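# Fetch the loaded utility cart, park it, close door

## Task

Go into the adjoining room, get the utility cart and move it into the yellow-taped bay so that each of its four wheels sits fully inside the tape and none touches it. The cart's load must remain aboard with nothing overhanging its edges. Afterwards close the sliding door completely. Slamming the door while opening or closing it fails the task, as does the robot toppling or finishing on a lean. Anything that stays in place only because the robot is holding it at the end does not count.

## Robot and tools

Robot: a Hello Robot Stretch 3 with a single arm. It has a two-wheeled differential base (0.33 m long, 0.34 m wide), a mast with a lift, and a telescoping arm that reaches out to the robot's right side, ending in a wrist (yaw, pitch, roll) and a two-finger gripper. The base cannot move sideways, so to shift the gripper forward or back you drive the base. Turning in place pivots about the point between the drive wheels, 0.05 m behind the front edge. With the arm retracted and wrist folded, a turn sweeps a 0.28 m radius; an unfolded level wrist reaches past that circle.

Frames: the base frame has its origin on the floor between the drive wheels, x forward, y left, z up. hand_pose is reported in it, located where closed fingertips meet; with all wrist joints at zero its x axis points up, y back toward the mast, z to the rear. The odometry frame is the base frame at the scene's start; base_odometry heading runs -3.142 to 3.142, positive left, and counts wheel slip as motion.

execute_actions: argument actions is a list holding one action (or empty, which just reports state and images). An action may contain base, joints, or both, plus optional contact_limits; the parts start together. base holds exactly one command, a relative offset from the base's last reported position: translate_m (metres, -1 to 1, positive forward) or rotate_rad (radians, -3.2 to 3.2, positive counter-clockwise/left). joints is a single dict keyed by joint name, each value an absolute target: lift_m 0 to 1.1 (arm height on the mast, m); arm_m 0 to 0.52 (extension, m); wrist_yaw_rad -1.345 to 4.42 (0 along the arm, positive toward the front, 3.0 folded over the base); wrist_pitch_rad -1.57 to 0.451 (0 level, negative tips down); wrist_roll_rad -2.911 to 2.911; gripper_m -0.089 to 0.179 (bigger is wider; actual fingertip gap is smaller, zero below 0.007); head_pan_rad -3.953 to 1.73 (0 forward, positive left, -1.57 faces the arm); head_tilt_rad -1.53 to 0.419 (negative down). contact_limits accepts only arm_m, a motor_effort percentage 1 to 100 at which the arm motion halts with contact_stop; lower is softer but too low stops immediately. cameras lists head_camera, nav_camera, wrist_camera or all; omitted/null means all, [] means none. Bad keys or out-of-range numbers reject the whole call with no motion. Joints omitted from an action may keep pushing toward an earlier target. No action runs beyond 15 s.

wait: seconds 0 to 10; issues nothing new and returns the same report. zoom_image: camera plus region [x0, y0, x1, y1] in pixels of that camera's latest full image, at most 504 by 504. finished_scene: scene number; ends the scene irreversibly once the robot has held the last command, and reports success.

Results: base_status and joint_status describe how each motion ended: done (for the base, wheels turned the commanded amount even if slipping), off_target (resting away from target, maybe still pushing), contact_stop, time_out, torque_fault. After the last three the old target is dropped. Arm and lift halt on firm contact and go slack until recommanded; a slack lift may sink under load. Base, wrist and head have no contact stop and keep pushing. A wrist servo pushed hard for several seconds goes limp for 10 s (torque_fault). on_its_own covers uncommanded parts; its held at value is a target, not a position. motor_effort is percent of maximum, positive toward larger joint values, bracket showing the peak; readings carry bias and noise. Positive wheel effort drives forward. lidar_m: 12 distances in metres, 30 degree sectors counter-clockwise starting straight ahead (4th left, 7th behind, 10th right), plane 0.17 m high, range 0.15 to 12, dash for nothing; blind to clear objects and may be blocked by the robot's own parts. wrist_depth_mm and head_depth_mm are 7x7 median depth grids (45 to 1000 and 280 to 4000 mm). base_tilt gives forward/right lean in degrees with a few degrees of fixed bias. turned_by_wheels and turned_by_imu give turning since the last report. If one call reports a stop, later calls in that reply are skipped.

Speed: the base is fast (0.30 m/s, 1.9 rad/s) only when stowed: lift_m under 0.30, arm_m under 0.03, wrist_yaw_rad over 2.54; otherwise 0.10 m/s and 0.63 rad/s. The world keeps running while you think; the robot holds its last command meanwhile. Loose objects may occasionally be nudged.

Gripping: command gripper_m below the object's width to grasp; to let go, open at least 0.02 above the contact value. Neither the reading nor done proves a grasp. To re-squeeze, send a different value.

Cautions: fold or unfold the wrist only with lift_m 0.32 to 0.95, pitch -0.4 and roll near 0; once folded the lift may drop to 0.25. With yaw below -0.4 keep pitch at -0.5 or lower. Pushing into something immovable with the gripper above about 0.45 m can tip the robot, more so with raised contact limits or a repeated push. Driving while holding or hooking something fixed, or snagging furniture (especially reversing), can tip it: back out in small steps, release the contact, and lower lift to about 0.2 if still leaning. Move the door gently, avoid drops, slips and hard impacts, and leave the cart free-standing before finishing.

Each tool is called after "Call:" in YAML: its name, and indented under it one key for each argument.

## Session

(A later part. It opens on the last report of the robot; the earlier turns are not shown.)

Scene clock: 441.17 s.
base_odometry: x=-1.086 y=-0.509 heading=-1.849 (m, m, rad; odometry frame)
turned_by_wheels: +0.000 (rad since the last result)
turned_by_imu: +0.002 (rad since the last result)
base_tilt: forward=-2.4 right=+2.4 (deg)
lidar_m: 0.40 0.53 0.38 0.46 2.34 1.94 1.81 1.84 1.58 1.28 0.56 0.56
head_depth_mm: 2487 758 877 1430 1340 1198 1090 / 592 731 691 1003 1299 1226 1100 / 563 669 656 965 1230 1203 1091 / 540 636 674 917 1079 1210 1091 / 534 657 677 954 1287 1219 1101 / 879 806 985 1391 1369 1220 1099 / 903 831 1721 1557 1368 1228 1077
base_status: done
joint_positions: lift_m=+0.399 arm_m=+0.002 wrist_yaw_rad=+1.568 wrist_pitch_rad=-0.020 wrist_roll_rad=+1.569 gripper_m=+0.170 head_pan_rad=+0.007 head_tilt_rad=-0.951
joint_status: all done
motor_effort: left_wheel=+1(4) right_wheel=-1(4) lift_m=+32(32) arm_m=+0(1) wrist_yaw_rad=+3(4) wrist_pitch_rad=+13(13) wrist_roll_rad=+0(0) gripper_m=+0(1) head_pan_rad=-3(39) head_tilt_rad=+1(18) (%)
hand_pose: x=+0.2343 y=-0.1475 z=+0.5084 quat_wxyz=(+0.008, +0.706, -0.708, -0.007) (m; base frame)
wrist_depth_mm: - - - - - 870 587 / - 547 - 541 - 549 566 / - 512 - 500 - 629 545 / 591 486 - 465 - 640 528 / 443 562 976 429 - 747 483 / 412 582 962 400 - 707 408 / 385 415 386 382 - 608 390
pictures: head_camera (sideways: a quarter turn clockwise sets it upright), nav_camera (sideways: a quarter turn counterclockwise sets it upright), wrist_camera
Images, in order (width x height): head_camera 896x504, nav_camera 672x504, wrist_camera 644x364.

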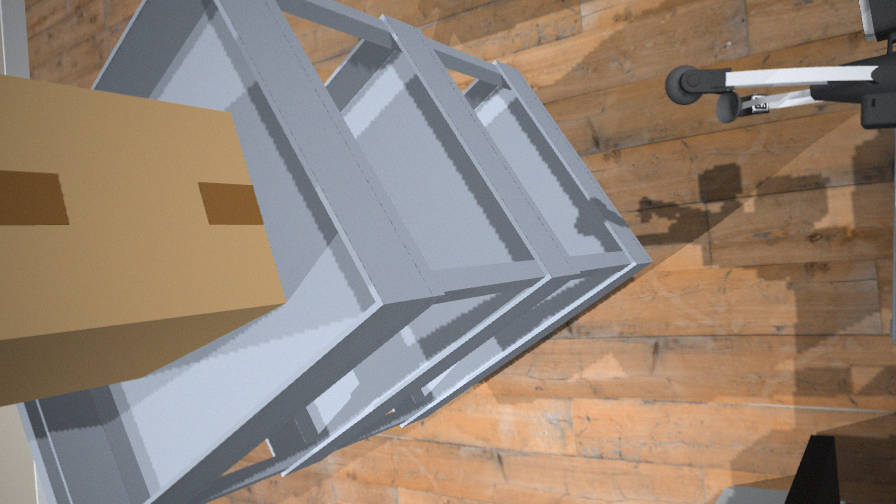

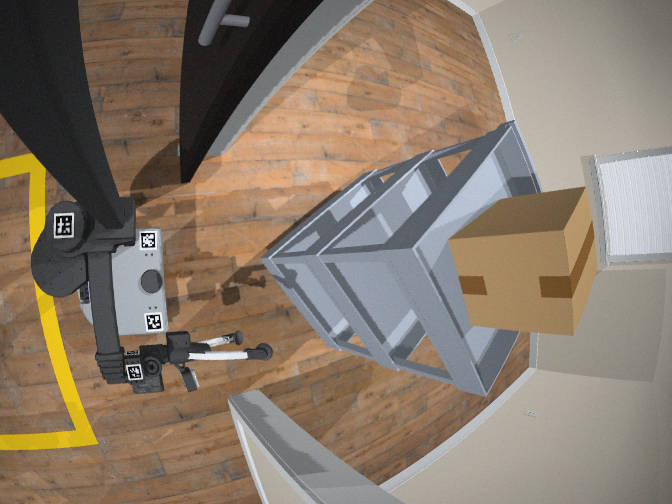

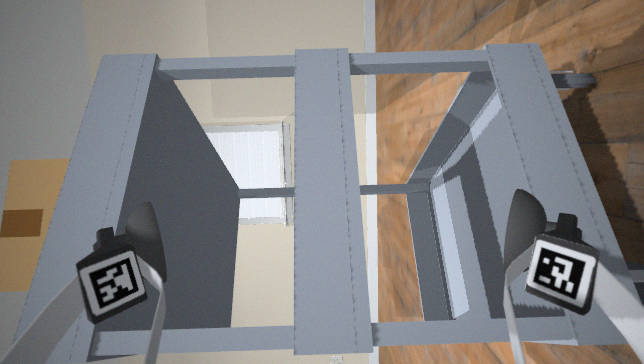

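Call:
execute_actions:
  actions:
    - {"base":{"rotate_rad":0.6},"joints":{"gripper_m":0.0,"head_tilt_rad":-1.0,"head_pan_rad":-0.2}}

Scene clock: 515.47 s.
base_odometry: x=-1.086 y=-0.509 heading=-1.249 (m, m, rad; odometry frame)
turned_by_wheels: +0.600 (rad since the last result)
turned_by_imu: +0.603 (rad since the last result)
base_tilt: forward=-2.4 right=+2.4 (deg)
lidar_m: 0.66 0.38 0.58 2.38 1.89 1.81 1.87 1.54 0.89 0.56 0.52 0.40
head_depth_mm: 530 617 639 917 1175 1184 1080 / 840 731 628 746 1144 1192 - / 870 740 1030 977 1208 1195 1102 / 883 1930 1632 1469 1330 1194 1109 / 2377 1975 1710 1501 1332 1197 1093 / 2393 1980 1720 1503 1337 1175 1098 / 2409 2001 1740 1513 894 1165 1109
base_status: done
joint_positions: lift_m=+0.399 arm_m=+0.002 wrist_yaw_rad=+1.568 wrist_pitch_rad=-0.020 wrist_roll_rad=+1.569 gripper_m=+0.000 head_pan_rad=-0.193 head_tilt_rad=-0.987
joint_status: all done
motor_effort: left_wheel=-1(5) right_wheel=+2(4) lift_m=+32(33) arm_m=+0(1) wrist_yaw_rad=+2(3) wrist_pitch_rad=+13(13) wrist_roll_rad=+0(0) gripper_m=-3(98) head_pan_rad=-3(24) head_tilt_rad=-7(15) (%)
hand_pose: x=+0.2343 y=-0.1474 z=+0.5084 quat_wxyz=(+0.008, +0.706, -0.708, -0.007) (m; base frame)
wrist_depth_mm: 344 500 - 269 853 620 418 / 343 495 - 275 876 625 417 / 310 290 291 283 888 291 292 / - - - - - 905 601 / - - - - - 907 603 / - - - - - 920 613 / - - - - - 924 616
pictures: head_camera (sideways: a quarter turn clockwise sets it upright), nav_camera (sideways: a quarter turn counterclockwise sets it upright), wrist_camera
Images, in order (width x height): head_camera 896x504, nav_camera 672x504, wrist_camera 644x364.

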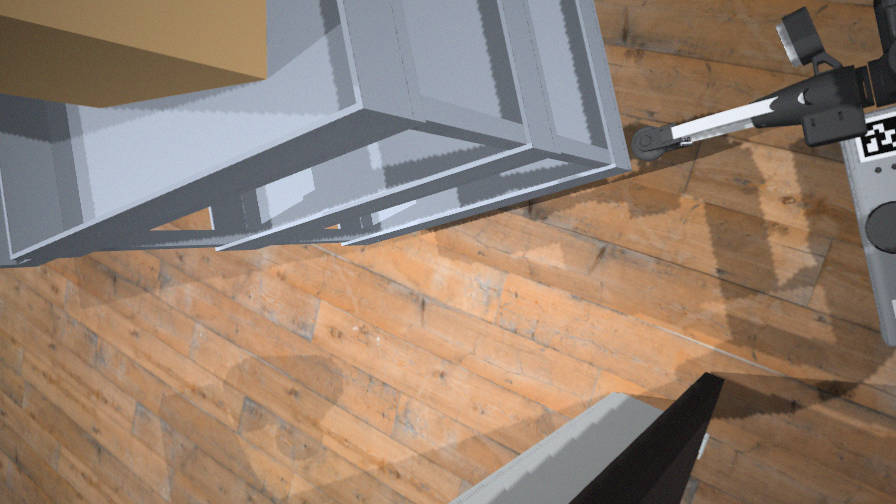

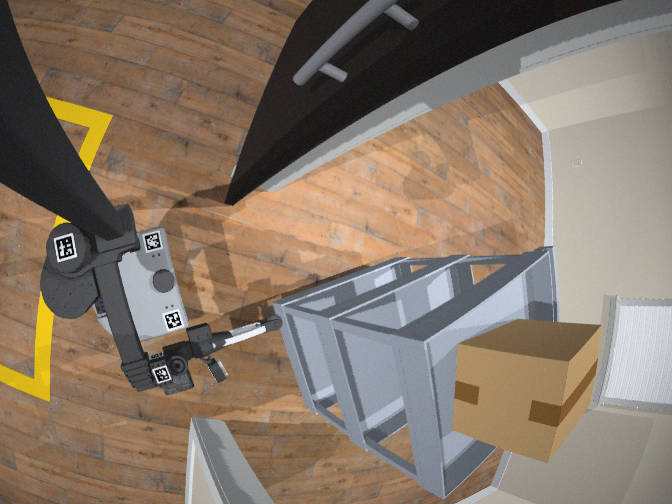

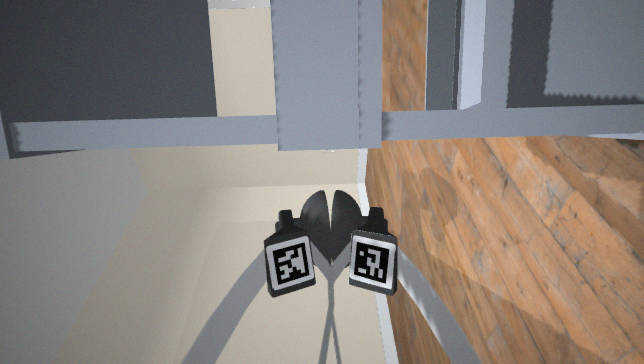

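Call:
execute_actions:
  actions:
    - {"base":{"rotate_rad":-0.16}}
  cameras: []

Call:
execute_actions:
  actions:
    - {"base":{"translate_m":0.35}}

Scene clock: 520.03 s.
base_odometry: x=-1.086 y=-0.509 heading=-1.409 (m, m, rad; odometry frame)
turned_by_wheels: -0.160 (rad since the last result)
turned_by_imu: -0.160 (rad since the last result)
base_tilt: forward=-2.4 right=+2.3 (deg)
lidar_m: 0.43 0.38 0.38 2.30 2.00 1.81 1.82 1.63 1.47 0.56 0.63 0.40
head_depth_mm: 539 648 652 952 1270 1188 1078 / 530 634 640 936 1217 1196 - / 618 699 645 815 1144 1192 1100 / 882 752 1020 1179 1307 1202 1104 / 871 1062 1622 1487 1338 1204 1100 / 2268 1988 1713 1509 1344 1206 1094 / 2426 2022 1734 1516 1339 1071 1098
base_status: done
joint_positions: lift_m=+0.399 arm_m=+0.002 wrist_yaw_rad=+1.569 wrist_pitch_rad=-0.020 wrist_roll_rad=+1.569 gripper_m=+0.000 head_pan_rad=-0.193 head_tilt_rad=-0.987
joint_status: not commanded
motor_effort: left_wheel=+2(4) right_wheel=-2(5) lift_m=+33(32) arm_m=+1(1) wrist_yaw_rad=+2(3) wrist_pitch_rad=+13(13) wrist_roll_rad=+0(0) gripper_m=-4(3) head_pan_rad=-4(3) head_tilt_rad=-7(7) (%)
hand_pose: x=+0.2343 y=-0.1473 z=+0.5084 quat_wxyz=(+0.008, +0.706, -0.708, -0.007) (m; base frame)
wrist_depth_mm: 337 499 - 316 924 621 415 / 333 495 - 319 - 627 419 / 332 493 - 320 - 639 423 / 326 328 326 321 871 329 328 / - - - - - 918 609 / - - - - - 917 611 / - - - - - 927 616
pictures: none
No camera images: the call's "cameras" was empty. Leave "cameras" out to get every camera's image.

Scene clock: 524.67 s.
base_odometry: x=-1.030 y=-0.854 heading=-1.409 (m, m, rad; odometry frame)
turned_by_wheels: +0.000 (rad since the last result)
turned_by_imu: -0.015 (rad since the last result)
base_tilt: forward=-2.4 right=+2.4 (deg)
lidar_m: 0.35 2.44 0.33 0.26 0.27 2.14 2.15 1.77 0.63 1.59 0.35 0.27
head_depth_mm: 398 459 565 560 834 1153 1079 / 580 551 604 564 820 1149 - / 823 749 647 558 732 1141 1100 / 817 769 1034 1336 1312 1195 1110 / 2321 1993 1704 1507 1338 1198 1095 / 2394 2000 1723 1502 1348 1209 1100 / 2408 2004 1728 1512 1347 1210 1098
base_status: done
joint_positions: lift_m=+0.399 arm_m=+0.002 wrist_yaw_rad=+1.608 wrist_pitch_rad=-0.022 wrist_roll_rad=+1.569 gripper_m=+0.000 head_pan_rad=-0.194 head_tilt_rad=-0.989
joint_status: not commanded
on_its_own: wrist_yaw_rad is at rest, and its effort (-48) is outside its rest range (-12 to +12)
motor_effort: left_wheel=+4(12) right_wheel=+0(20) lift_m=+32(32) arm_m=+0(1) wrist_yaw_rad=-48(81) wrist_pitch_rad=+13(15) wrist_roll_rad=+0(0) gripper_m=-3(4) head_pan_rad=-3(4) head_tilt_rad=-6(7) (%)
hand_pose: x=+0.2341 y=-0.1373 z=+0.5081 quat_wxyz=(+0.009, +0.720, -0.694, -0.007) (m; base frame)
wrist_depth_mm: 346 502 714 158 160 612 411 / 344 503 - 165 168 618 420 / 338 495 762 172 175 596 419 / 341 - - 179 183 902 391 / 323 - 215 - 197 205 202 / 201 202 202 - - 794 579 / - - - - - 939 612
pictures: head_camera (sideways: a quarter turn clockwise sets it upright), nav_camera (sideways: a quarter turn counterclockwise sets it upright), wrist_camera
Images, in order (width x height): head_camera 896x504, nav_camera 672x504, wrist_camera 644x364.

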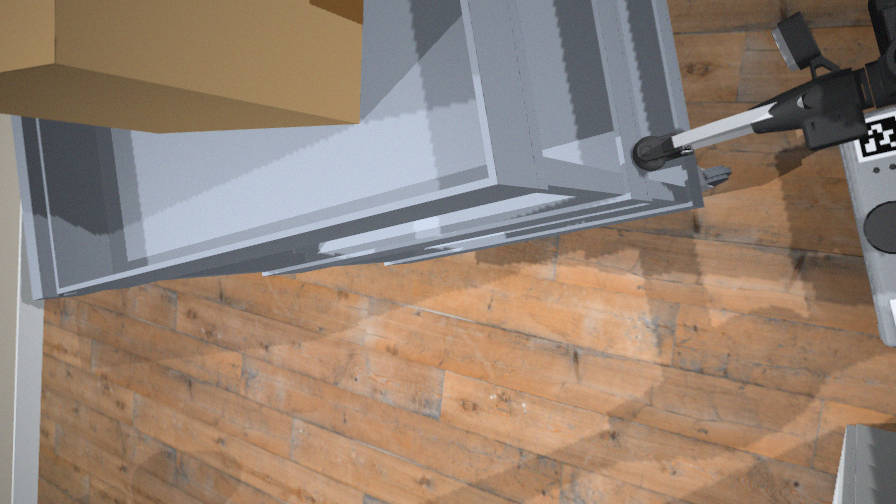

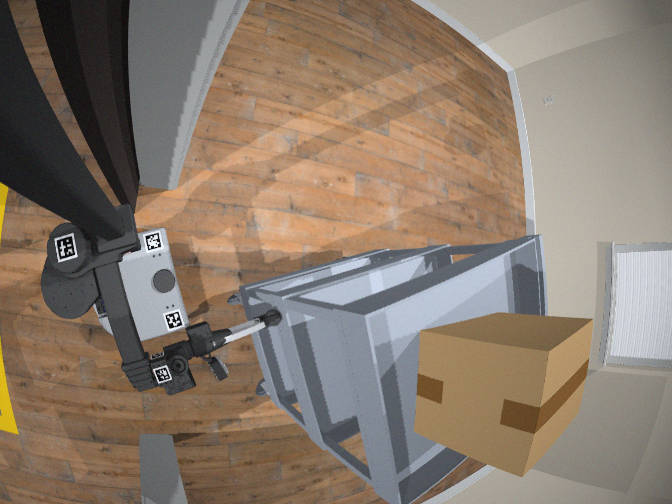

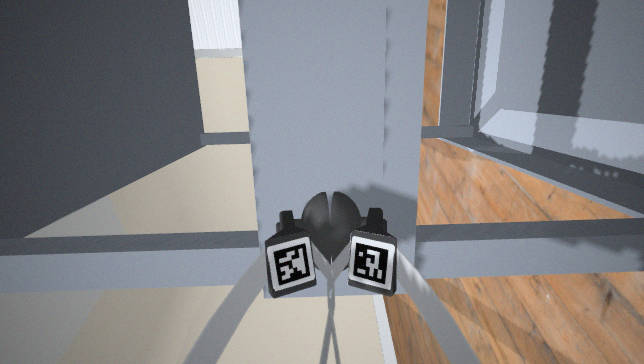

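Call:
execute_actions:
  actions:
    - {"base":{"translate_m":0.25},"joints":{"wrist_yaw_rad":1.58}}

Scene clock: 531.67 s.
base_odometry: x=-0.989 y=-1.101 heading=-1.408 (m, m, rad; odometry frame)
turned_by_wheels: +0.000 (rad since the last result)
turned_by_imu: +0.001 (rad since the last result)
base_tilt: forward=-2.4 right=+2.4 (deg)
lidar_m: 0.27 2.35 2.11 0.42 0.36 0.40 2.38 0.80 0.75 0.50 0.30 0.27
head_depth_mm: 409 435 514 560 793 1044 1085 / 808 746 619 564 807 1077 - / 825 748 631 566 736 1083 1112 / 2210 1972 1692 1472 1312 1180 1105 / 2242 1994 1711 1491 1333 1209 1098 / 2261 1984 1722 1503 1338 1205 1098 / 2268 2018 1720 1512 1337 1209 1102
base_status: done
joint_positions: lift_m=+0.399 arm_m=+0.002 wrist_yaw_rad=+1.763 wrist_pitch_rad=-0.022 wrist_roll_rad=+1.570 gripper_m=+0.000 head_pan_rad=-0.194 head_tilt_rad=-0.989
joint_status: wrist_yaw_rad off_target (ended at +1.763, target +1.580)
on_its_own: wrist_yaw_rad is held at +1.742, not at your +1.580, by its stall guard, which is not easing now; wrist_yaw_rad is at rest, and its effort (-26) is outside its rest range (-12 to +12)
motor_effort: left_wheel=+2(8) right_wheel=+1(10) lift_m=+32(32) arm_m=+1(1) wrist_yaw_rad=-26(90) wrist_pitch_rad=+13(14) wrist_roll_rad=+0(0) gripper_m=-3(3) head_pan_rad=-2(3) head_tilt_rad=-6(6) (%)
hand_pose: x=+0.2296 y=-0.0980 z=+0.5080 quat_wxyz=(+0.010, +0.771, -0.636, -0.007) (m; base frame)
wrist_depth_mm: 348 501 123 121 122 574 414 / 343 - 140 134 135 888 398 / 341 - - 150 155 890 363 / - - - 170 182 837 578 / 212 211 210 - 210 212 215 / - - - - - 916 607 / - - - - - 937 613
pictures: head_camera (sideways: a quarter turn clockwise sets it upright), nav_camera (sideways: a quarter turn counterclockwise sets it upright), wrist_camera
Images, in order (width x height): head_camera 896x504, nav_camera 672x504, wrist_camera 644x364.

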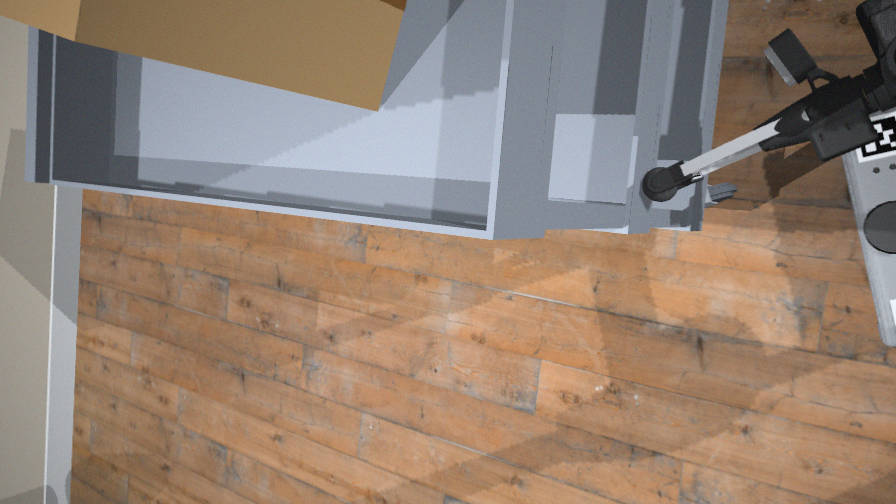

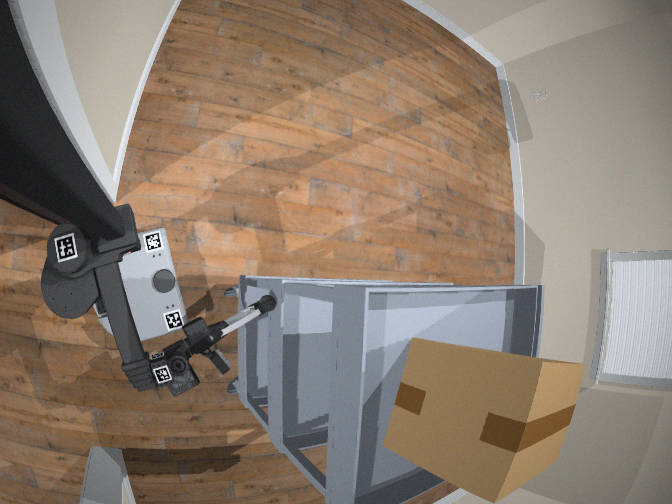

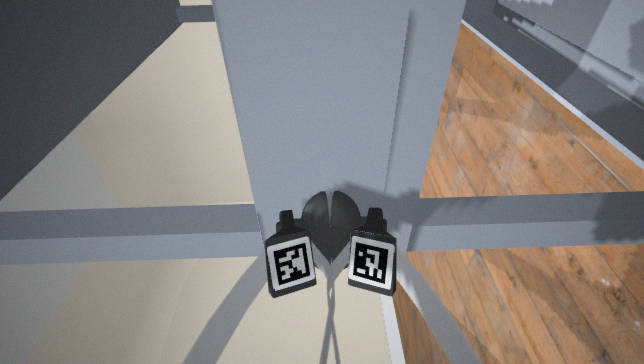

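Call:
execute_actions:
  actions:
    - {"base":{"translate_m":-0.465},"joints":{"wrist_yaw_rad":1.57,"gripper_m":0.17}}
  cameras: []

Call:
execute_actions:
  actions:
    - {"base":{"rotate_rad":-0.33},"joints":{"head_pan_rad":-0.1,"head_tilt_rad":-0.8}}

Scene clock: 556.00 s.
base_odometry: x=-1.064 y=-0.642 heading=-1.408 (m, m, rad; odometry frame)
turned_by_wheels: +0.000 (rad since the last result)
turned_by_imu: +0.002 (rad since the last result)
base_tilt: forward=-2.4 right=+2.4 (deg)
lidar_m: 0.71 0.45 0.30 2.26 2.17 1.94 1.95 1.69 1.31 0.57 1.83 0.71
head_depth_mm: 747 732 1058 1377 1314 1187 1073 / 759 746 1063 1356 1310 1187 - / 787 759 1090 1364 1329 1195 1104 / 880 768 1073 1368 1332 1198 1107 / 2335 1886 1706 1502 1332 1206 1094 / 2376 1995 1715 1501 1338 1207 1083 / 2429 1994 1727 1510 1340 1079 1064
base_status: done
joint_positions: lift_m=+0.399 arm_m=+0.002 wrist_yaw_rad=+1.572 wrist_pitch_rad=-0.022 wrist_roll_rad=+1.570 gripper_m=+0.170 head_pan_rad=-0.194 head_tilt_rad=-0.989
joint_status: all done
motor_effort: left_wheel=+1(3) right_wheel=-1(7) lift_m=+32(32) arm_m=+1(0) wrist_yaw_rad=-3(82) wrist_pitch_rad=+13(18) wrist_roll_rad=+0(0) gripper_m=+0(99) head_pan_rad=-4(4) head_tilt_rad=-6(6) (%)
hand_pose: x=+0.2343 y=-0.1464 z=+0.5081 quat_wxyz=(+0.009, +0.708, -0.707, -0.007) (m; base frame)
wrist_depth_mm: 643 529 - 536 - 540 597 / - 571 - 583 - 593 592 / - 622 - - - 644 603 / - - - - - 740 604 / - - - - - - 574 / - - - - - 972 556 / - - - - - 936 635
pictures: none
No camera images: the call's "cameras" was empty. Leave "cameras" out to get every camera's image.

Scene clock: 557.47 s.
base_odometry: x=-1.064 y=-0.642 heading=-1.738 (m, m, rad; odometry frame)
turned_by_wheels: -0.330 (rad since the last result)
turned_by_imu: -0.331 (rad since the last result)
base_tilt: forward=-2.3 right=+2.4 (deg)
lidar_m: 0.71 2.95 0.42 0.30 2.35 2.01 1.94 2.01 1.57 0.57 0.58 0.74
head_depth_mm: 2509 2609 2042 1702 1448 1246 1111 / 2494 2549 852 1597 1426 1255 1127 / 1201 991 894 1122 1351 1274 1122 / 721 812 820 1127 1348 1271 1122 / 732 824 808 1103 1333 1279 1131 / 786 983 874 1107 1452 1279 1129 / 2387 2591 1995 1749 1479 1281 1137
base_status: done
joint_positions: lift_m=+0.399 arm_m=+0.002 wrist_yaw_rad=+1.572 wrist_pitch_rad=-0.021 wrist_roll_rad=+1.570 gripper_m=+0.170 head_pan_rad=-0.107 head_tilt_rad=-0.803
joint_status: all done
motor_effort: left_wheel=+2(5) right_wheel=-3(5) lift_m=+32(32) arm_m=+1(1) wrist_yaw_rad=-2(2) wrist_pitch_rad=+13(13) wrist_roll_rad=+0(0) gripper_m=+2(0) head_pan_rad=+4(17) head_tilt_rad=+2(24) (%)
hand_pose: x=+0.2343 y=-0.1465 z=+0.5082 quat_wxyz=(+0.009, +0.707, -0.707, -0.007) (m; base frame)
wrist_depth_mm: - - - - - 879 587 / - - - - - 663 594 / - 635 - - - 643 601 / - 662 999 - - 665 603 / - 675 984 - - 676 585 / - 709 756 708 - 708 555 / - - - - - 931 646
pictures: head_camera (sideways: a quarter turn clockwise sets it upright), nav_camera (sideways: a quarter turn counterclockwise sets it upright), wrist_camera
Images, in order (width x height): head_camera 896x504, nav_camera 672x504, wrist_camera 644x364.

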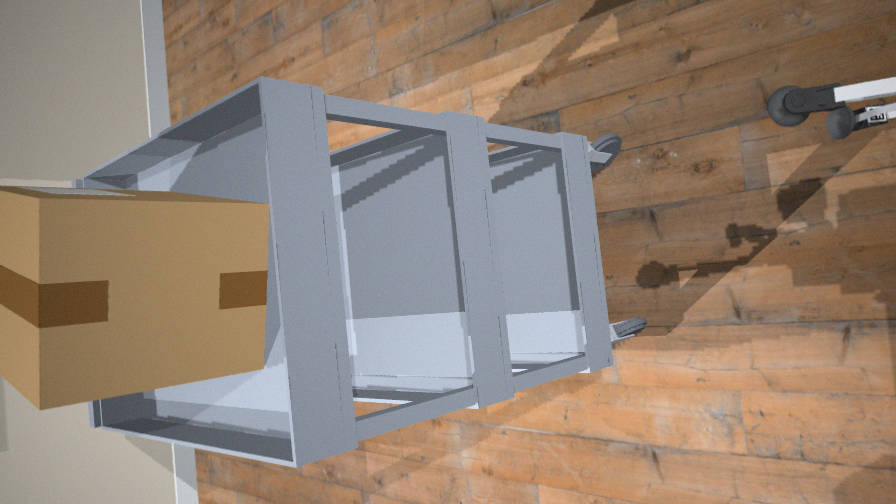

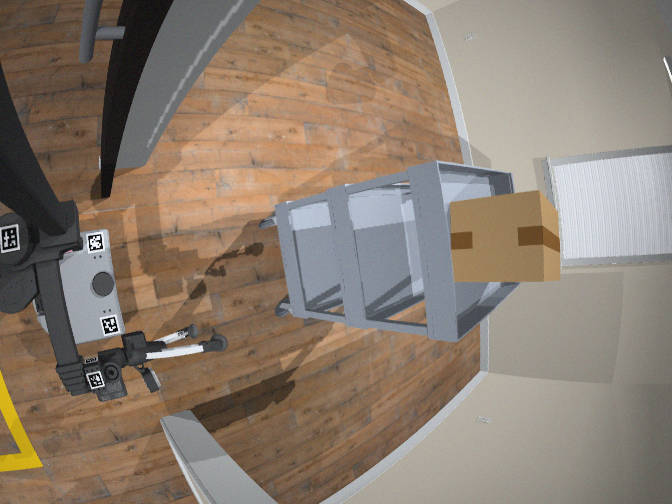

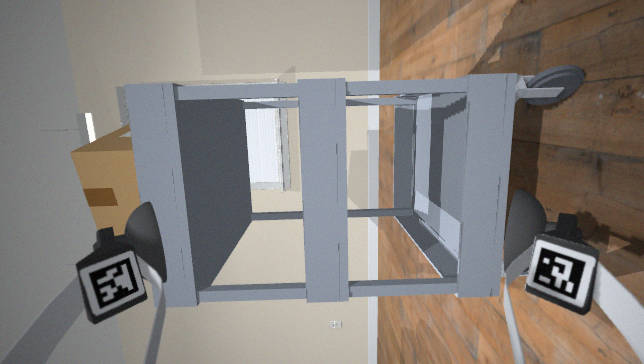

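Call:
execute_actions:
  actions:
    - {"base":{"rotate_rad":0.08}}
  cameras: []

Call:
execute_actions:
  actions:
    - {"base":{"translate_m":0.42},"joints":{"head_tilt_rad":-1.0}}

Scene clock: 571.10 s.
base_odometry: x=-1.064 y=-0.642 heading=-1.658 (m, m, rad; odometry frame)
turned_by_wheels: +0.080 (rad since the last result)
turned_by_imu: +0.081 (rad since the last result)
base_tilt: forward=-2.4 right=+2.4 (deg)
lidar_m: 0.71 2.96 0.30 0.30 2.40 1.97 1.94 1.99 1.55 0.57 0.60 0.73
head_depth_mm: 2422 2667 1883 1703 1448 1258 1111 / 2355 992 884 1082 1363 1270 1122 / 719 805 881 1122 1349 1270 1123 / 731 829 812 1129 1351 1267 1127 / 759 897 810 1109 1322 1272 1125 / 2417 2448 858 1698 1490 1284 1133 / 2463 2647 2154 1755 1491 1285 1137
base_status: done
joint_positions: lift_m=+0.399 arm_m=+0.002 wrist_yaw_rad=+1.571 wrist_pitch_rad=-0.021 wrist_roll_rad=+1.570 gripper_m=+0.170 head_pan_rad=-0.107 head_tilt_rad=-0.803
joint_status: not commanded
motor_effort: left_wheel=-2(2) right_wheel=+1(4) lift_m=+33(32) arm_m=+1(1) wrist_yaw_rad=-2(2) wrist_pitch_rad=+13(13) wrist_roll_rad=+0(0) gripper_m=+1(1) head_pan_rad=+3(3) head_tilt_rad=+2(2) (%)
hand_pose: x=+0.2343 y=-0.1466 z=+0.5082 quat_wxyz=(+0.009, +0.707, -0.707, -0.007) (m; base frame)
wrist_depth_mm: - - - - - 823 574 / - 599 900 608 - 607 597 / - 623 - - - 746 602 / - 653 993 - - 670 599 / - 685 - - - 677 583 / - - - - - - 553 / - - - - - 927 640
pictures: none
No camera images: the call's "cameras" was empty. Leave "cameras" out to get every camera's image.

Scene clock: 576.37 s.
base_odometry: x=-1.101 y=-1.060 heading=-1.659 (m, m, rad; odometry frame)
turned_by_wheels: +0.000 (rad since the last result)
turned_by_imu: +0.000 (rad since the last result)
base_tilt: forward=-2.3 right=+2.4 (deg)
lidar_m: 0.29 0.31 2.26 0.63 0.46 0.44 2.35 2.04 0.64 1.21 0.39 0.30
head_depth_mm: 386 427 604 562 829 1163 1078 / 391 437 535 564 849 1145 - / 395 447 550 566 851 1144 1105 / 403 458 568 569 829 1147 1106 / 410 481 622 571 832 1162 1103 / 2099 746 629 565 1278 1208 1100 / 2213 2013 1726 1485 1347 1211 1102
base_status: done
joint_positions: lift_m=+0.399 arm_m=+0.002 wrist_yaw_rad=+1.571 wrist_pitch_rad=-0.021 wrist_roll_rad=+1.570 gripper_m=+0.170 head_pan_rad=-0.107 head_tilt_rad=-0.988
joint_status: all done
motor_effort: left_wheel=-2(3) right_wheel=+1(5) lift_m=+32(32) arm_m=+1(1) wrist_yaw_rad=-2(2) wrist_pitch_rad=+13(13) wrist_roll_rad=+0(1) gripper_m=+1(1) head_pan_rad=+4(4) head_tilt_rad=-8(27) (%)
hand_pose: x=+0.2343 y=-0.1466 z=+0.5082 quat_wxyz=(+0.009, +0.707, -0.707, -0.007) (m; base frame)
wrist_depth_mm: 346 586 - 187 738 585 415 / 344 493 788 195 779 630 416 / 341 494 - 203 821 628 424 / 338 489 - 212 858 637 425 / 336 560 856 222 819 704 404 / 319 581 - 232 - 626 392 / 351 473 - 243 - 935 432
pictures: head_camera (sideways: a quarter turn clockwise sets it upright), nav_camera (sideways: a quarter turn counterclockwise sets it upright), wrist_camera
Images, in order (width x height): head_camera 896x504, nav_camera 672x504, wrist_camera 644x364.

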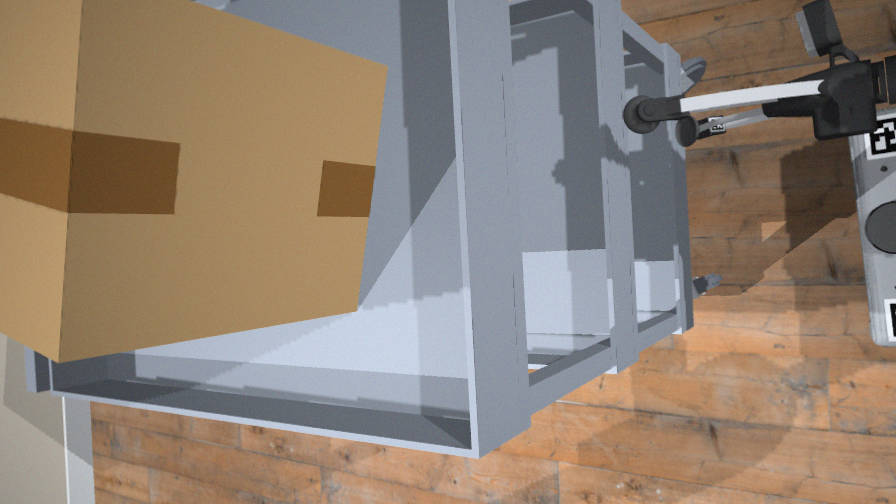

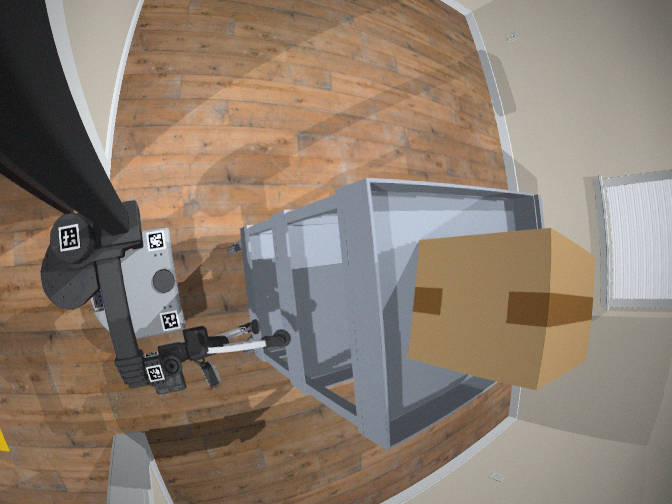

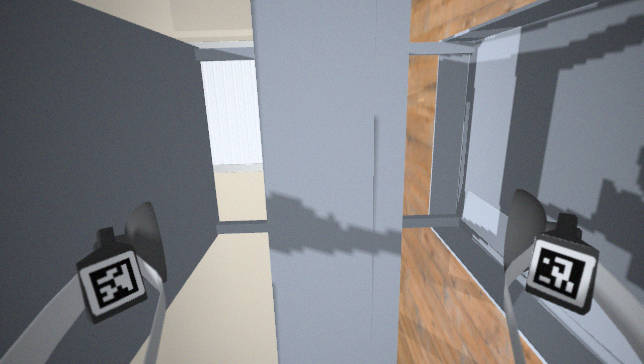

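Call:
execute_actions:
  actions:
    - {"base":{"translate_m":0.11}}
  cameras: []

Call:
execute_actions:
  actions:
    - {"joints":{"gripper_m":0.06}}
  cameras: ["head_camera","wrist_camera"]

Scene clock: 580.97 s.
base_odometry: x=-1.111 y=-1.170 heading=-1.659 (m, m, rad; odometry frame)
turned_by_wheels: +0.000 (rad since the last result)
turned_by_imu: +0.000 (rad since the last result)
base_tilt: forward=-2.4 right=+2.4 (deg)
lidar_m: 0.18 0.19 2.26 0.97 0.48 0.53 2.46 2.05 0.69 1.56 0.24 0.19
head_depth_mm: 377 329 380 491 499 784 1071 / 378 332 391 504 503 774 - / 382 336 403 522 504 777 1100 / 385 344 415 540 507 768 1111 / 764 348 454 560 508 773 1102 / 2070 758 629 566 510 1160 1102 / 2133 1985 1725 1494 1289 1210 1103
base_status: done
joint_positions: lift_m=+0.399 arm_m=+0.002 wrist_yaw_rad=+1.571 wrist_pitch_rad=-0.021 wrist_roll_rad=+1.570 gripper_m=+0.170 head_pan_rad=-0.107 head_tilt_rad=-0.988
joint_status: not commanded
motor_effort: left_wheel=-2(2) right_wheel=+1(5) lift_m=+32(32) arm_m=+1(1) wrist_yaw_rad=-2(1) wrist_pitch_rad=+13(13) wrist_roll_rad=+0(0) gripper_m=+0(1) head_pan_rad=+4(4) head_tilt_rad=-7(7) (%)
hand_pose: x=+0.2343 y=-0.1466 z=+0.5082 quat_wxyz=(+0.009, +0.707, -0.707, -0.007) (m; base frame)
wrist_depth_mm: 346 503 86 86 87 88 417 / 343 496 90 90 90 92 419 / 338 496 93 94 94 96 420 / 339 485 98 98 98 523 421 / 337 561 103 102 103 103 407 / 320 580 108 107 108 524 391 / 349 472 114 112 113 482 430
pictures: none
No camera images: the call's "cameras" was empty. Leave "cameras" out to get every camera's image.

Scene clock: 582.57 s.
base_odometry: x=-1.111 y=-1.170 heading=-1.659 (m, m, rad; odometry frame)
turned_by_wheels: +0.000 (rad since the last result)
turned_by_imu: +0.000 (rad since the last result)
base_tilt: forward=-2.4 right=+2.4 (deg)
lidar_m: 0.18 0.19 2.25 0.97 0.48 0.52 2.46 2.06 0.69 1.56 0.24 0.19
head_depth_mm: 377 328 380 490 501 784 1082 / 378 333 392 504 502 782 1112 / 382 336 403 523 505 777 1104 / 385 343 414 541 507 768 1105 / 766 349 454 560 509 772 1100 / 2069 763 630 564 511 1159 1101 / 2120 2019 1727 1487 1292 1212 1099
base_status: not commanded
joint_positions: lift_m=+0.399 arm_m=+0.002 wrist_yaw_rad=+1.571 wrist_pitch_rad=-0.042 wrist_roll_rad=+1.572 gripper_m=+0.062 head_pan_rad=-0.107 head_tilt_rad=-0.988
joint_status: all done
motor_effort: left_wheel=-2(1) right_wheel=+2(2) lift_m=+32(32) arm_m=+1(0) wrist_yaw_rad=-2(1) wrist_pitch_rad=+25(29) wrist_roll_rad=-1(1) gripper_m=-44(100) head_pan_rad=+5(5) head_tilt_rad=-7(7) (%)
hand_pose: x=+0.2336 y=-0.1466 z=+0.5029 quat_wxyz=(+0.015, +0.707, -0.707, -0.015) (m; base frame)
wrist_depth_mm: 351 460 86 87 88 452 401 / 351 487 90 91 92 495 403 / 345 482 94 94 95 531 407 / 350 513 98 98 100 531 410 / 348 457 102 103 104 106 410 / 344 - 107 108 109 527 396 / 329 - 112 114 115 644 442
pictures: head_camera (sideways: a quarter turn clockwise sets it upright), wrist_camera
Images, in order (width x height): head_camera 896x504, wrist_camera 644x364.

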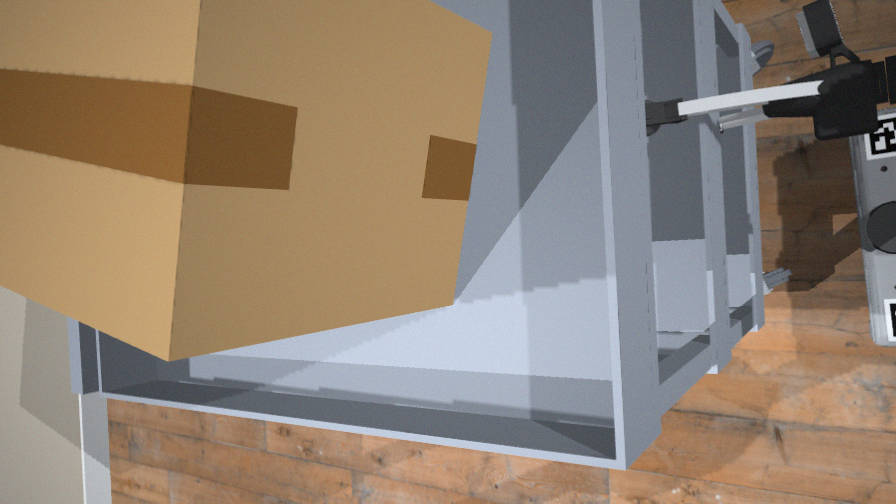

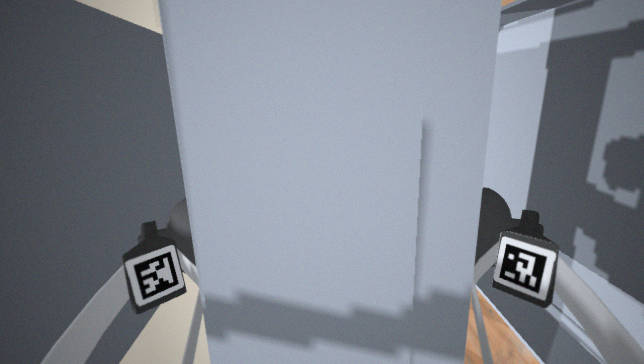

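Call:
execute_actions:
  actions:
    - {"base":{"translate_m":-0.3},"joints":{"lift_m":0.39}}

Scene clock: 589.87 s.
base_odometry: x=-1.085 y=-0.871 heading=-1.658 (m, m, rad; odometry frame)
turned_by_wheels: +0.000 (rad since the last result)
turned_by_imu: +0.002 (rad since the last result)
base_tilt: forward=-2.3 right=+2.4 (deg)
lidar_m: 0.20 0.20 2.28 0.38 0.41 2.20 2.17 2.02 0.59 0.58 0.31 0.21
head_depth_mm: 387 341 613 561 524 1153 1069 / 378 342 424 536 519 1066 - / 381 345 426 537 514 1029 1103 / 383 346 428 539 513 793 1106 / 386 349 433 543 509 785 1110 / 390 350 466 573 511 775 1092 / 2251 748 632 549 486 1194 1100
base_status: done
joint_positions: lift_m=+0.391 arm_m=+0.002 wrist_yaw_rad=+1.665 wrist_pitch_rad=-0.019 wrist_roll_rad=+1.573 gripper_m=+0.080 head_pan_rad=-0.107 head_tilt_rad=-0.989
joint_status: all done
on_its_own: wrist_yaw_rad is held at +1.640, not at your +1.570, by its stall guard, which is still easing; gripper_m is held at +0.080, not at your +0.060, by its stall guard, which is not easing now
motor_effort: left_wheel=+1(7) right_wheel=-7(23) lift_m=+10(31) arm_m=+1(1) wrist_yaw_rad=-31(68) wrist_pitch_rad=+12(26) wrist_roll_rad=-1(2) gripper_m=-12(31) head_pan_rad=+4(4) head_tilt_rad=-6(7) (%)
hand_pose: x=+0.2332 y=-0.1228 z=+0.5000 quat_wxyz=(+0.007, +0.739, -0.673, -0.007) (m; base frame)
wrist_depth_mm: 348 - 123 123 125 607 393 / 346 513 127 127 128 613 408 / 344 505 132 132 133 613 409 / 349 506 137 136 137 627 415 / 348 494 141 142 142 585 418 / 342 457 147 147 148 560 419 / 341 - 155 153 156 913 403
pictures: head_camera (sideways: a quarter turn clockwise sets it upright), nav_camera (sideways: a quarter turn counterclockwise sets it upright), wrist_camera
Images, in order (width x height): head_camera 896x504, nav_camera 672x504, wrist_camera 644x364.

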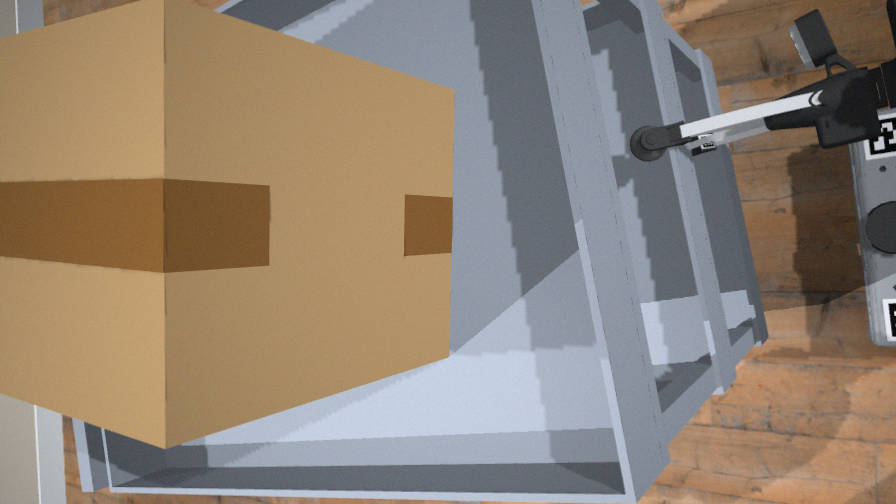

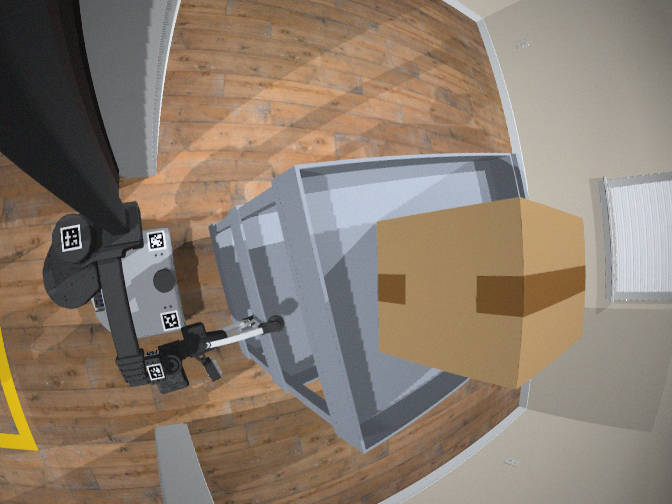

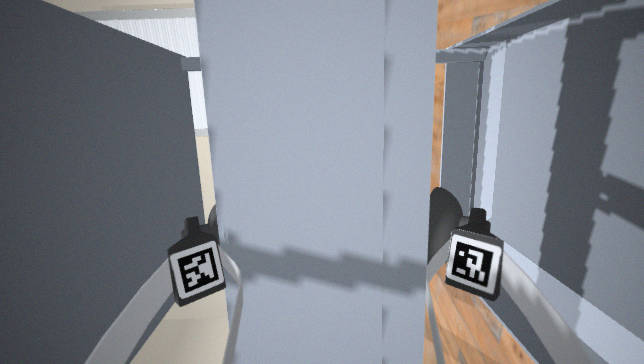

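Call:
execute_actions:
  actions: []

Scene clock: 605.50 s.
base_odometry: x=-1.085 y=-0.871 heading=-1.659 (m, m, rad; odometry frame)
turned_by_wheels: +0.000 (rad since the last result)
turned_by_imu: +0.000 (rad since the last result)
base_tilt: forward=-2.4 right=+2.3 (deg)
lidar_m: 0.20 0.20 2.28 0.38 0.41 2.21 2.17 2.03 0.59 0.58 0.31 0.21
head_depth_mm: 388 340 612 561 524 1153 1067 / 379 342 423 536 519 1062 1110 / 381 344 425 538 513 1028 1103 / 383 346 428 540 513 792 1108 / 387 348 431 542 508 787 1108 / 391 351 467 572 509 775 1102 / 2243 748 631 553 491 1196 1106
base_status: done
joint_positions: lift_m=+0.391 arm_m=+0.002 wrist_yaw_rad=+1.677 wrist_pitch_rad=-0.019 wrist_roll_rad=+1.573 gripper_m=+0.080 head_pan_rad=-0.107 head_tilt_rad=-0.989
joint_status: all done
on_its_own: wrist_yaw_rad is held at +1.682, not at your +1.570, by its stall guard, which is not easing now; gripper_m is held at +0.080, not at your +0.060, by its stall guard, which is not easing now
motor_effort: left_wheel=-1(7) right_wheel=-3(23) lift_m=+10(31) arm_m=+0(1) wrist_yaw_rad=+6(68) wrist_pitch_rad=+12(26) wrist_roll_rad=-1(2) gripper_m=-12(31) head_pan_rad=+5(4) head_tilt_rad=-6(7) (%)
hand_pose: x=+0.2329 y=-0.1196 z=+0.5000 quat_wxyz=(+0.007, +0.744, -0.669, -0.007) (m; base frame)
wrist_depth_mm: 348 - 122 123 123 599 405 / 346 511 126 126 128 609 410 / 342 503 131 131 132 622 410 / 349 501 136 136 137 618 416 / 346 493 141 141 142 583 418 / 344 455 147 147 148 557 422 / 343 - 156 153 156 920 402
pictures: head_camera (sideways: a quarter turn clockwise sets it upright), nav_camera (sideways: a quarter turn counterclockwise sets it upright), wrist_camera
Images, in order (width x height): head_camera 896x504, nav_camera 672x504, wrist_camera 644x364.

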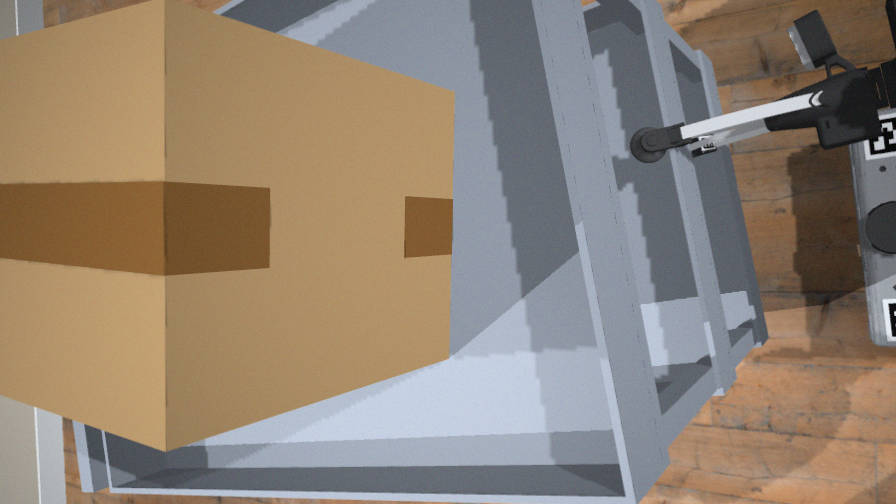

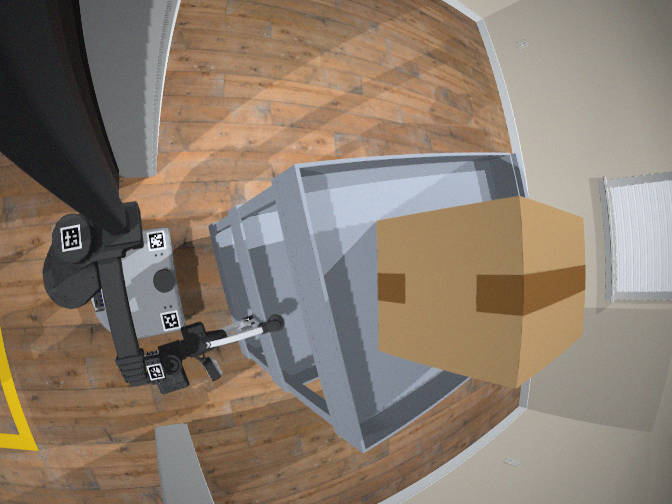

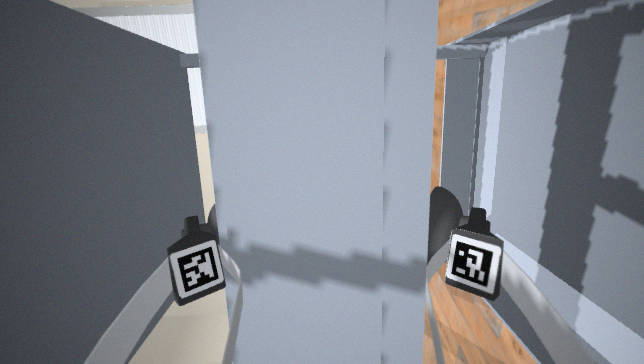

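Call:
execute_actions:
  actions:
    - {"base":{"translate_m":-0.25},"joints":{"gripper_m":0.05,"wrist_yaw_rad":1.6}}

Scene clock: 622.57 s.
base_odometry: x=-1.063 y=-0.622 heading=-1.659 (m, m, rad; odometry frame)
turned_by_wheels: +0.000 (rad since the last result)
turned_by_imu: +0.001 (rad since the last result)
base_tilt: forward=-2.4 right=+2.4 (deg)
lidar_m: 0.20 0.20 0.30 0.30 2.41 1.95 1.92 1.99 1.54 0.57 0.31 0.21
head_depth_mm: 2218 615 613 560 522 1152 1074 / 379 340 417 545 519 1047 - / 381 343 419 536 513 1040 1104 / 383 345 421 539 509 789 1110 / 387 348 424 543 509 782 1111 / 390 350 425 558 511 750 1098 / 2404 363 644 567 504 1108 1064
base_status: done
joint_positions: lift_m=+0.391 arm_m=+0.002 wrist_yaw_rad=+1.737 wrist_pitch_rad=-0.019 wrist_roll_rad=+1.571 gripper_m=+0.055 head_pan_rad=-0.107 head_tilt_rad=-0.989
joint_status: wrist_yaw_rad off_target (ended at +1.737, target +1.600); gripper_m off_target (ended at +0.055, target +0.050)
on_its_own: wrist_yaw_rad is held at +1.736, not at your +1.600, by its stall guard, which is not easing now
motor_effort: left_wheel=-1(6) right_wheel=-4(20) lift_m=+10(9) arm_m=+1(1) wrist_yaw_rad=-1(79) wrist_pitch_rad=+12(12) wrist_roll_rad=-1(3) gripper_m=-25(100) head_pan_rad=+4(4) head_tilt_rad=-6(7) (%)
hand_pose: x=+0.2308 y=-0.1043 z=+0.5001 quat_wxyz=(+0.008, +0.763, -0.646, -0.006) (m; base frame)
wrist_depth_mm: 348 604 118 119 119 603 408 / 345 511 124 124 125 608 411 / 350 509 130 129 131 617 411 / 348 499 136 135 137 617 413 / 348 496 141 141 142 581 419 / 342 454 148 148 150 558 420 / 342 - - 156 159 949 401
pictures: head_camera (sideways: a quarter turn clockwise sets it upright), nav_camera (sideways: a quarter turn counterclockwise sets it upright), wrist_camera
Images, in order (width x height): head_camera 896x504, nav_camera 672x504, wrist_camera 644x364.

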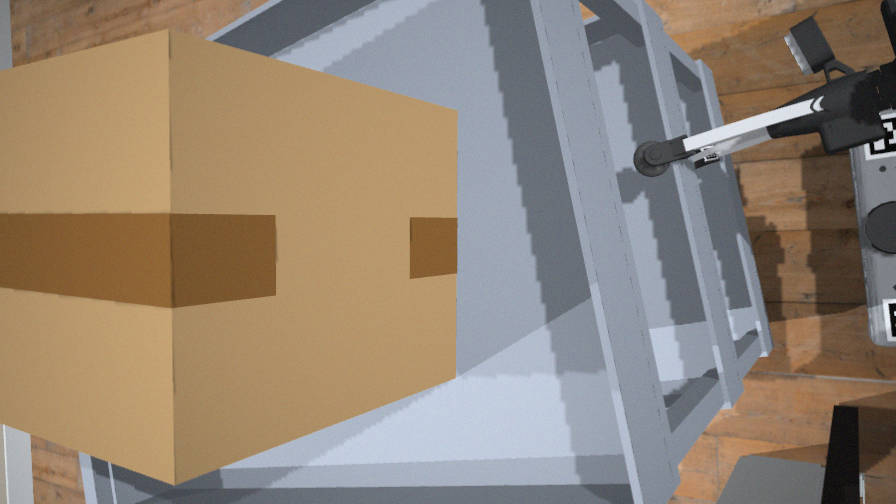

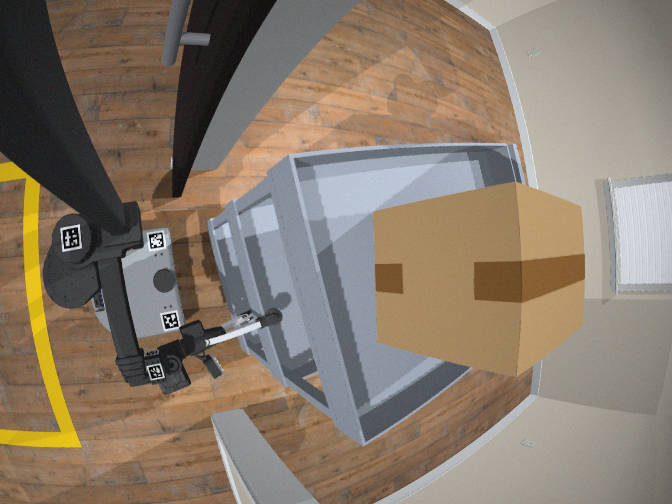

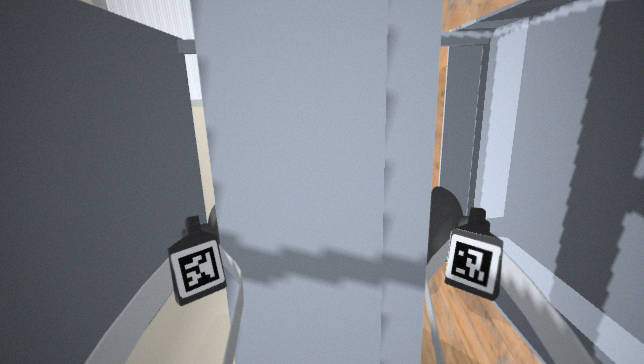

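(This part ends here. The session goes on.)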